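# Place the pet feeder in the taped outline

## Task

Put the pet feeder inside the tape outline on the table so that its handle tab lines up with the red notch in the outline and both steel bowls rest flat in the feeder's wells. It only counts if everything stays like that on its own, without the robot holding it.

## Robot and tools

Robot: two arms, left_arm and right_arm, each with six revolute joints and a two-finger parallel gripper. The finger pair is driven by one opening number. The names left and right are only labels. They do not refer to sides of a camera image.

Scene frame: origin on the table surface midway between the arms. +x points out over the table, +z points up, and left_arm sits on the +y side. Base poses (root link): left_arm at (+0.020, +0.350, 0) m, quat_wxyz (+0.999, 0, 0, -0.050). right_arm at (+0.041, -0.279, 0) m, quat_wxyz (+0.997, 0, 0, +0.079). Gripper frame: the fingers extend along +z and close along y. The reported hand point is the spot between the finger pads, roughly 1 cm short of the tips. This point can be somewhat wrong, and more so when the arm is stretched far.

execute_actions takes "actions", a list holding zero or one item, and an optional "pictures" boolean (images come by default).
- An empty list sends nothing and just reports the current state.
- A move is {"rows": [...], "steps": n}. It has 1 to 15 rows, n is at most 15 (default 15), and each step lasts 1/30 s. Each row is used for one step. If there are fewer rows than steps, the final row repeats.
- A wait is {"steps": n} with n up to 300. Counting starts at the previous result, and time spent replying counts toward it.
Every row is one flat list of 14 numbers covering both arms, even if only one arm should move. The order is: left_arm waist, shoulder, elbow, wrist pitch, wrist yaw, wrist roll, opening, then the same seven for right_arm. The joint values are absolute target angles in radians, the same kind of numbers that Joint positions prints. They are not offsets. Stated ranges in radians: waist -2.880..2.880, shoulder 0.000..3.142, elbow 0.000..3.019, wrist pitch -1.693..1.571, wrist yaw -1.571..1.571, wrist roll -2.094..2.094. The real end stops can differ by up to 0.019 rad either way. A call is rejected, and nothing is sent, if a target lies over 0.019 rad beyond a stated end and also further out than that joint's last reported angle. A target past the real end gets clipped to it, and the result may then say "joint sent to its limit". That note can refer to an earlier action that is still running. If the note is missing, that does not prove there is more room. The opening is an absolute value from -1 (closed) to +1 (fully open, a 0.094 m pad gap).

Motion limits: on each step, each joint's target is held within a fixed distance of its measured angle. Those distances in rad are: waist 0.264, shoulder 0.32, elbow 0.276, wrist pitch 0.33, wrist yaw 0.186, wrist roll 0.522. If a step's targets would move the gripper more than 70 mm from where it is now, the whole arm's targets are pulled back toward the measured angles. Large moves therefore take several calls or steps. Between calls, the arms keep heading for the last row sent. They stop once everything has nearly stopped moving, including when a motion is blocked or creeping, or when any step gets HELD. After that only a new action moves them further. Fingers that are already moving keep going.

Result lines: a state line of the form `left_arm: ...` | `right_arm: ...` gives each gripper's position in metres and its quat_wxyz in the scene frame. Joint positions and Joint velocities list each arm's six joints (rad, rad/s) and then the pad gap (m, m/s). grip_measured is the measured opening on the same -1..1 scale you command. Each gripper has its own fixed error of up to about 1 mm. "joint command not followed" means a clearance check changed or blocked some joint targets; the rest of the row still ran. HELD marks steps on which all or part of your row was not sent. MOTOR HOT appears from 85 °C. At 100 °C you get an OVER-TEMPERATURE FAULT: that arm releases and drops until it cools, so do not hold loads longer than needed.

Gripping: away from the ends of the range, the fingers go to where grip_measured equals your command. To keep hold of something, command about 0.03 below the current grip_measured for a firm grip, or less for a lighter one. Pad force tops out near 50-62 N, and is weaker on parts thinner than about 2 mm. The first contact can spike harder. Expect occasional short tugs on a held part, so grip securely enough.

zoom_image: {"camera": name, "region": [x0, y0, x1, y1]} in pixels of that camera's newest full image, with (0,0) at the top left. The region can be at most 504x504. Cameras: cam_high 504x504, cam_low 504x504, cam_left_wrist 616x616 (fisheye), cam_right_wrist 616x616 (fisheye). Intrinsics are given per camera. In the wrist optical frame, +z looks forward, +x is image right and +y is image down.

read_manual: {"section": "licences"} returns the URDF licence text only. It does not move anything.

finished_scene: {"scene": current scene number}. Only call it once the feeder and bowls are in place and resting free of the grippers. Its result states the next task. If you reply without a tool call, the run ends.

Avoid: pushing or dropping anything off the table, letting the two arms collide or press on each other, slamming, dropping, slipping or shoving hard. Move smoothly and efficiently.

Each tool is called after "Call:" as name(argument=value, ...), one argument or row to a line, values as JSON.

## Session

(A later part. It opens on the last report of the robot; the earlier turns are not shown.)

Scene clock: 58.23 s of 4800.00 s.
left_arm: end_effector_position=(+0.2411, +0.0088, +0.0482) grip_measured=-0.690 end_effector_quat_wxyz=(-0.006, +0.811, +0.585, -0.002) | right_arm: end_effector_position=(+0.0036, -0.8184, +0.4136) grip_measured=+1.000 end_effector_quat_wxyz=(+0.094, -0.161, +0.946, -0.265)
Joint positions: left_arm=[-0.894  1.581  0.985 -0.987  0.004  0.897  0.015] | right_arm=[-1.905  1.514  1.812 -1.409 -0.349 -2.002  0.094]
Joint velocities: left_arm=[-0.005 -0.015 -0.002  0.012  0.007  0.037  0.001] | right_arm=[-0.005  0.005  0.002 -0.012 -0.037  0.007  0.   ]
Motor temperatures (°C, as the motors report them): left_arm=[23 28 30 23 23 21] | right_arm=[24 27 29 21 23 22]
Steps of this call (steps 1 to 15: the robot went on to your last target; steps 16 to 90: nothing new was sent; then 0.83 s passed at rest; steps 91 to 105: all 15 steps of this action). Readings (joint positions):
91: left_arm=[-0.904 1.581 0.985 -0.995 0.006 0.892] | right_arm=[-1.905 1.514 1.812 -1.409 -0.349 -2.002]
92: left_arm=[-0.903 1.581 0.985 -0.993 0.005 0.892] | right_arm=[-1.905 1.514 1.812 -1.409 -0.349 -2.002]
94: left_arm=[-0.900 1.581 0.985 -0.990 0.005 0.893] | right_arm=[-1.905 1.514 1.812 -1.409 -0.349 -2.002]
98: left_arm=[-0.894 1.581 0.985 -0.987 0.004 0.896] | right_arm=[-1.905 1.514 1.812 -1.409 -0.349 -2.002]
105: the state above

Call:
execute_actions(
  actions=[
    {"rows":[[-0.875,1.58,1.04,-0.975,0,0.9,-0.74,-1.9,1.5,1.8,-1.4,-0.35,-2,1],[-0.875,1.585,1.05,-0.975,0,0.9,-0.74,-1.9,1.5,1.8,-1.4,-0.35,-2,1],[-0.875,1.59,1.06,-0.975,0,0.9,-0.74,-1.9,1.5,1.8,-1.4,-0.35,-2,1],[-0.875,1.595,1.065,-0.975,0,0.9,-0.74,-1.9,1.5,1.8,-1.4,-0.35,-2,1],[-0.875,1.6,1.07,-0.975,0,0.9,-0.74,-1.9,1.5,1.8,-1.4,-0.35,-2,1]]},
  ],
)

Scene clock: 62.30 s of 4800.00 s.
left_arm: end_effector_position=(+0.2468, +0.0052, +0.0489) grip_measured=-0.690 end_effector_quat_wxyz=(-0.004, +0.809, +0.588, -0.002) | right_arm: end_effector_position=(+0.0036, -0.8184, +0.4136) grip_measured=+1.000 end_effector_quat_wxyz=(+0.094, -0.161, +0.946, -0.265)
Joint positions: left_arm=[-0.887  1.592  1.    -0.987  0.004  0.898  0.015] | right_arm=[-1.905  1.514  1.812 -1.409 -0.349 -2.002  0.094]
Joint velocities: left_arm=[-0.015 -0.015  0.007  0.007 -0.081  0.022  0.001] | right_arm=[-0.005  0.005 -0.002  0.022  0.051 -0.007  0.   ]
Motor temperatures (°C, as the motors report them): left_arm=[23 28 30 23 23 21] | right_arm=[24 27 29 21 23 22]
Steps of this call (steps 1 to 15: the robot went on to your last target; steps 16 to 90: nothing new was sent; then 0.57 s passed at rest; steps 91 to 105: all 15 steps of this action). Readings (joint positions):
91: left_arm=[-0.894 1.581 0.985 -0.987 0.004 0.897] | right_arm=[-1.905 1.514 1.812 -1.409 -0.349 -2.002]
92: left_arm=[-0.894 1.581 0.985 -0.987 0.004 0.898] | right_arm=[-1.905 1.514 1.812 -1.409 -0.349 -2.002]
94: left_arm=[-0.893 1.581 0.987 -0.987 0.004 0.898] | right_arm=[-1.905 1.514 1.812 -1.409 -0.349 -2.002]
98: left_arm=[-0.890 1.588 0.997 -0.987 0.004 0.898] | right_arm=[-1.905 1.514 1.812 -1.409 -0.349 -2.002]
105: the state above

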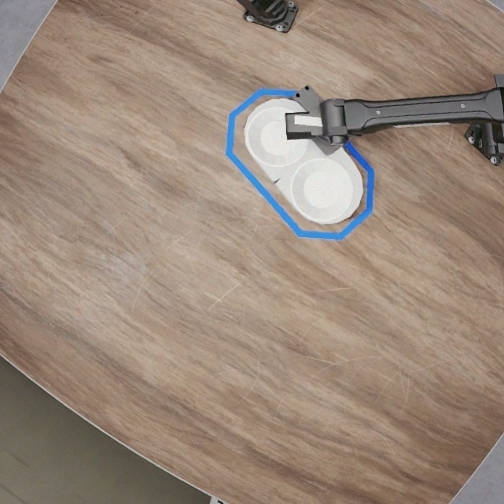

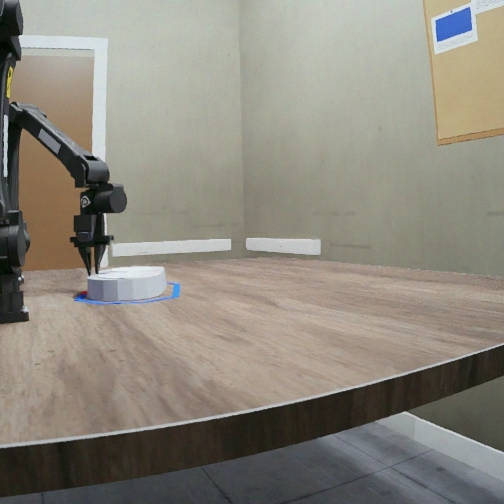

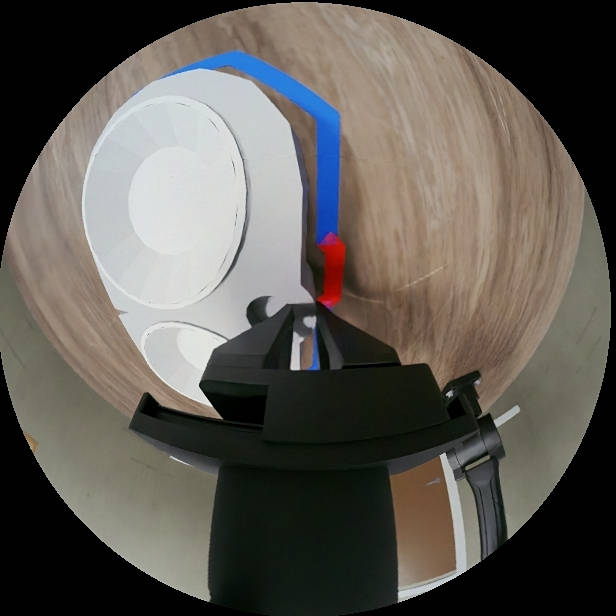

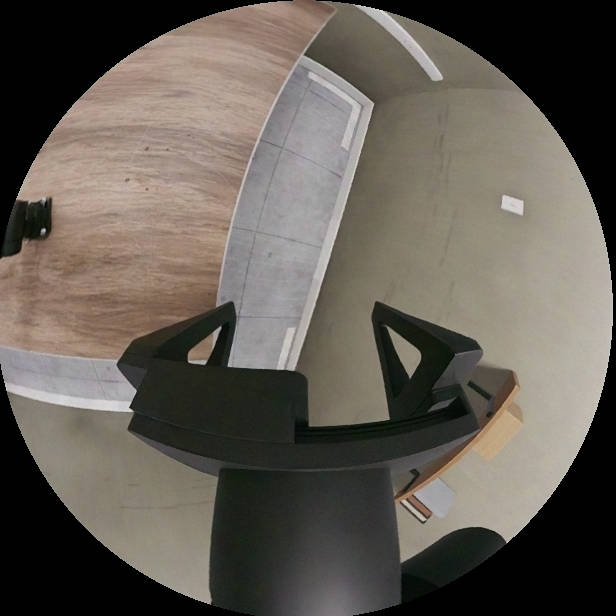

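Good enough; release and lift.

Call:
execute_actions(
  actions=[
    {"rows":[[-0.887,1.592,1.0,-0.987,0,0.9,-0.74,-1.9,1.5,1.8,-1.4,-0.35,-2,1],[-0.887,1.592,1.0,-0.987,0,0.9,-0.74,-1.9,1.5,1.8,-1.4,-0.35,-2,1],[-0.887,1.592,1.0,-0.987,0,0.9,-0.5,-1.9,1.5,1.8,-1.4,-0.35,-2,1],[-0.887,1.592,1.0,-0.987,0,0.9,-0.5,-1.9,1.5,1.8,-1.4,-0.35,-2,1],[-0.887,1.592,1.0,-0.987,0,0.9,-0.5,-1.9,1.5,1.8,-1.4,-0.35,-2,1],[-0.887,1.57,1.0,-1.0,0,0.9,-0.5,-1.9,1.5,1.8,-1.4,-0.35,-2,1],[-0.887,1.55,1.0,-1.005,0,0.9,-0.5,-1.9,1.5,1.8,-1.4,-0.35,-2,1],[-0.887,1.52,1.0,-1.01,0,0.9,-0.5,-1.9,1.5,1.8,-1.4,-0.35,-2,1],[-0.887,1.49,1.0,-1.02,0,0.9,-0.5,-1.9,1.5,1.8,-1.4,-0.35,-2,1],[-0.887,1.46,1.0,-1.03,0,0.9,-0.5,-1.9,1.5,1.8,-1.4,-0.35,-2,1],[-0.887,1.42,1.0,-1.04,0,0.9,-0.5,-1.9,1.5,1.8,-1.4,-0.35,-2,1]]},
  ],
)

Scene clock: 68.73 s of 4800.00 s.
left_arm: end_effector_position=(+0.2460, +0.0070, +0.1120) grip_measured=-0.502 end_effector_quat_wxyz=(+0.057, +0.808, +0.587, -0.004) | right_arm: end_effector_position=(+0.0036, -0.8184, +0.4136) grip_measured=+1.000 end_effector_quat_wxyz=(+0.094, -0.161, +0.946, -0.265)
Joint positions: left_arm=[-0.887  1.429  1.    -1.028  0.002  0.898  0.023] | right_arm=[-1.905  1.514  1.812 -1.409 -0.349 -2.002  0.094]
Joint velocities: left_arm=[-0.015 -0.659 -0.022 -0.037  0.081 -0.007  0.   ] | right_arm=[-0.024 -0.005  0.007 -0.002 -0.007 -0.051  0.   ]
Motor temperatures (°C, as the motors report them): left_arm=[23 27 31 23 23 21] | right_arm=[24 27 29 21 23 22]
Steps of this call (steps 1 to 15: the robot went on to your last target; steps 16 to 90: nothing new was sent; then 2.93 s passed at rest; steps 91 to 105: all 15 steps of this action). Readings (joint positions):
91: left_arm=[-0.887 1.592 1.000 -0.987 0.004 0.898] | right_arm=[-1.905 1.514 1.812 -1.409 -0.349 -2.002]
92: left_arm=[-0.887 1.592 1.000 -0.987 0.004 0.898] | right_arm=[-1.905 1.514 1.812 -1.409 -0.349 -2.002]
94: left_arm=[-0.887 1.592 1.000 -0.987 0.002 0.898] | right_arm=[-1.905 1.514 1.812 -1.409 -0.349 -2.002]
98: left_arm=[-0.887 1.586 1.000 -0.993 0.002 0.898] | right_arm=[-1.905 1.514 1.812 -1.409 -0.349 -2.002]
105: the state above

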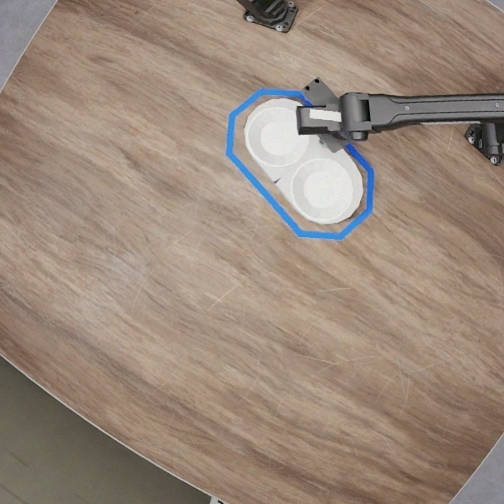

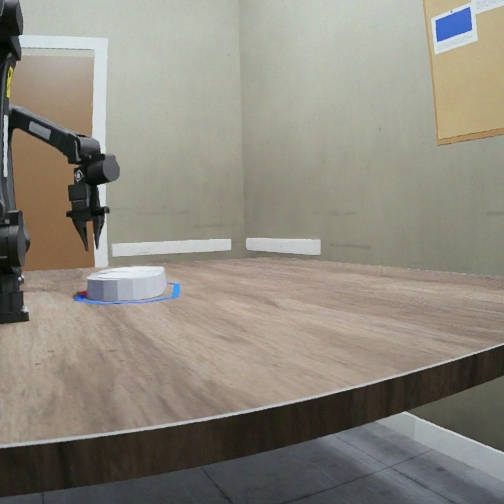

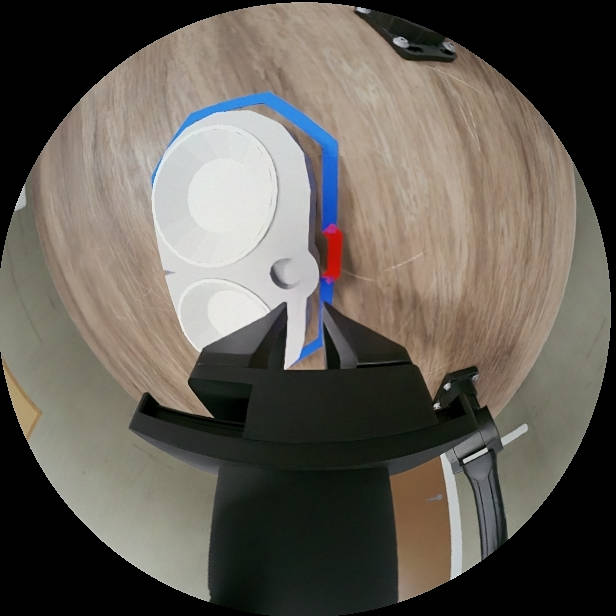

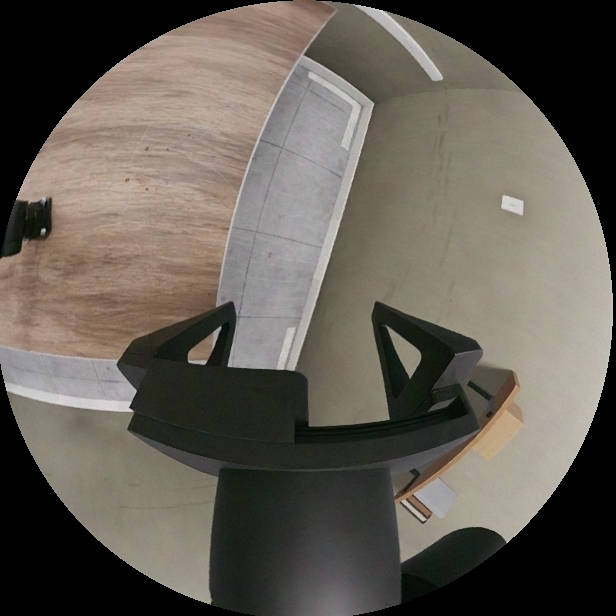

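Call:
finished_scene(
  scene=2,
)

The scene is finished: the task was done.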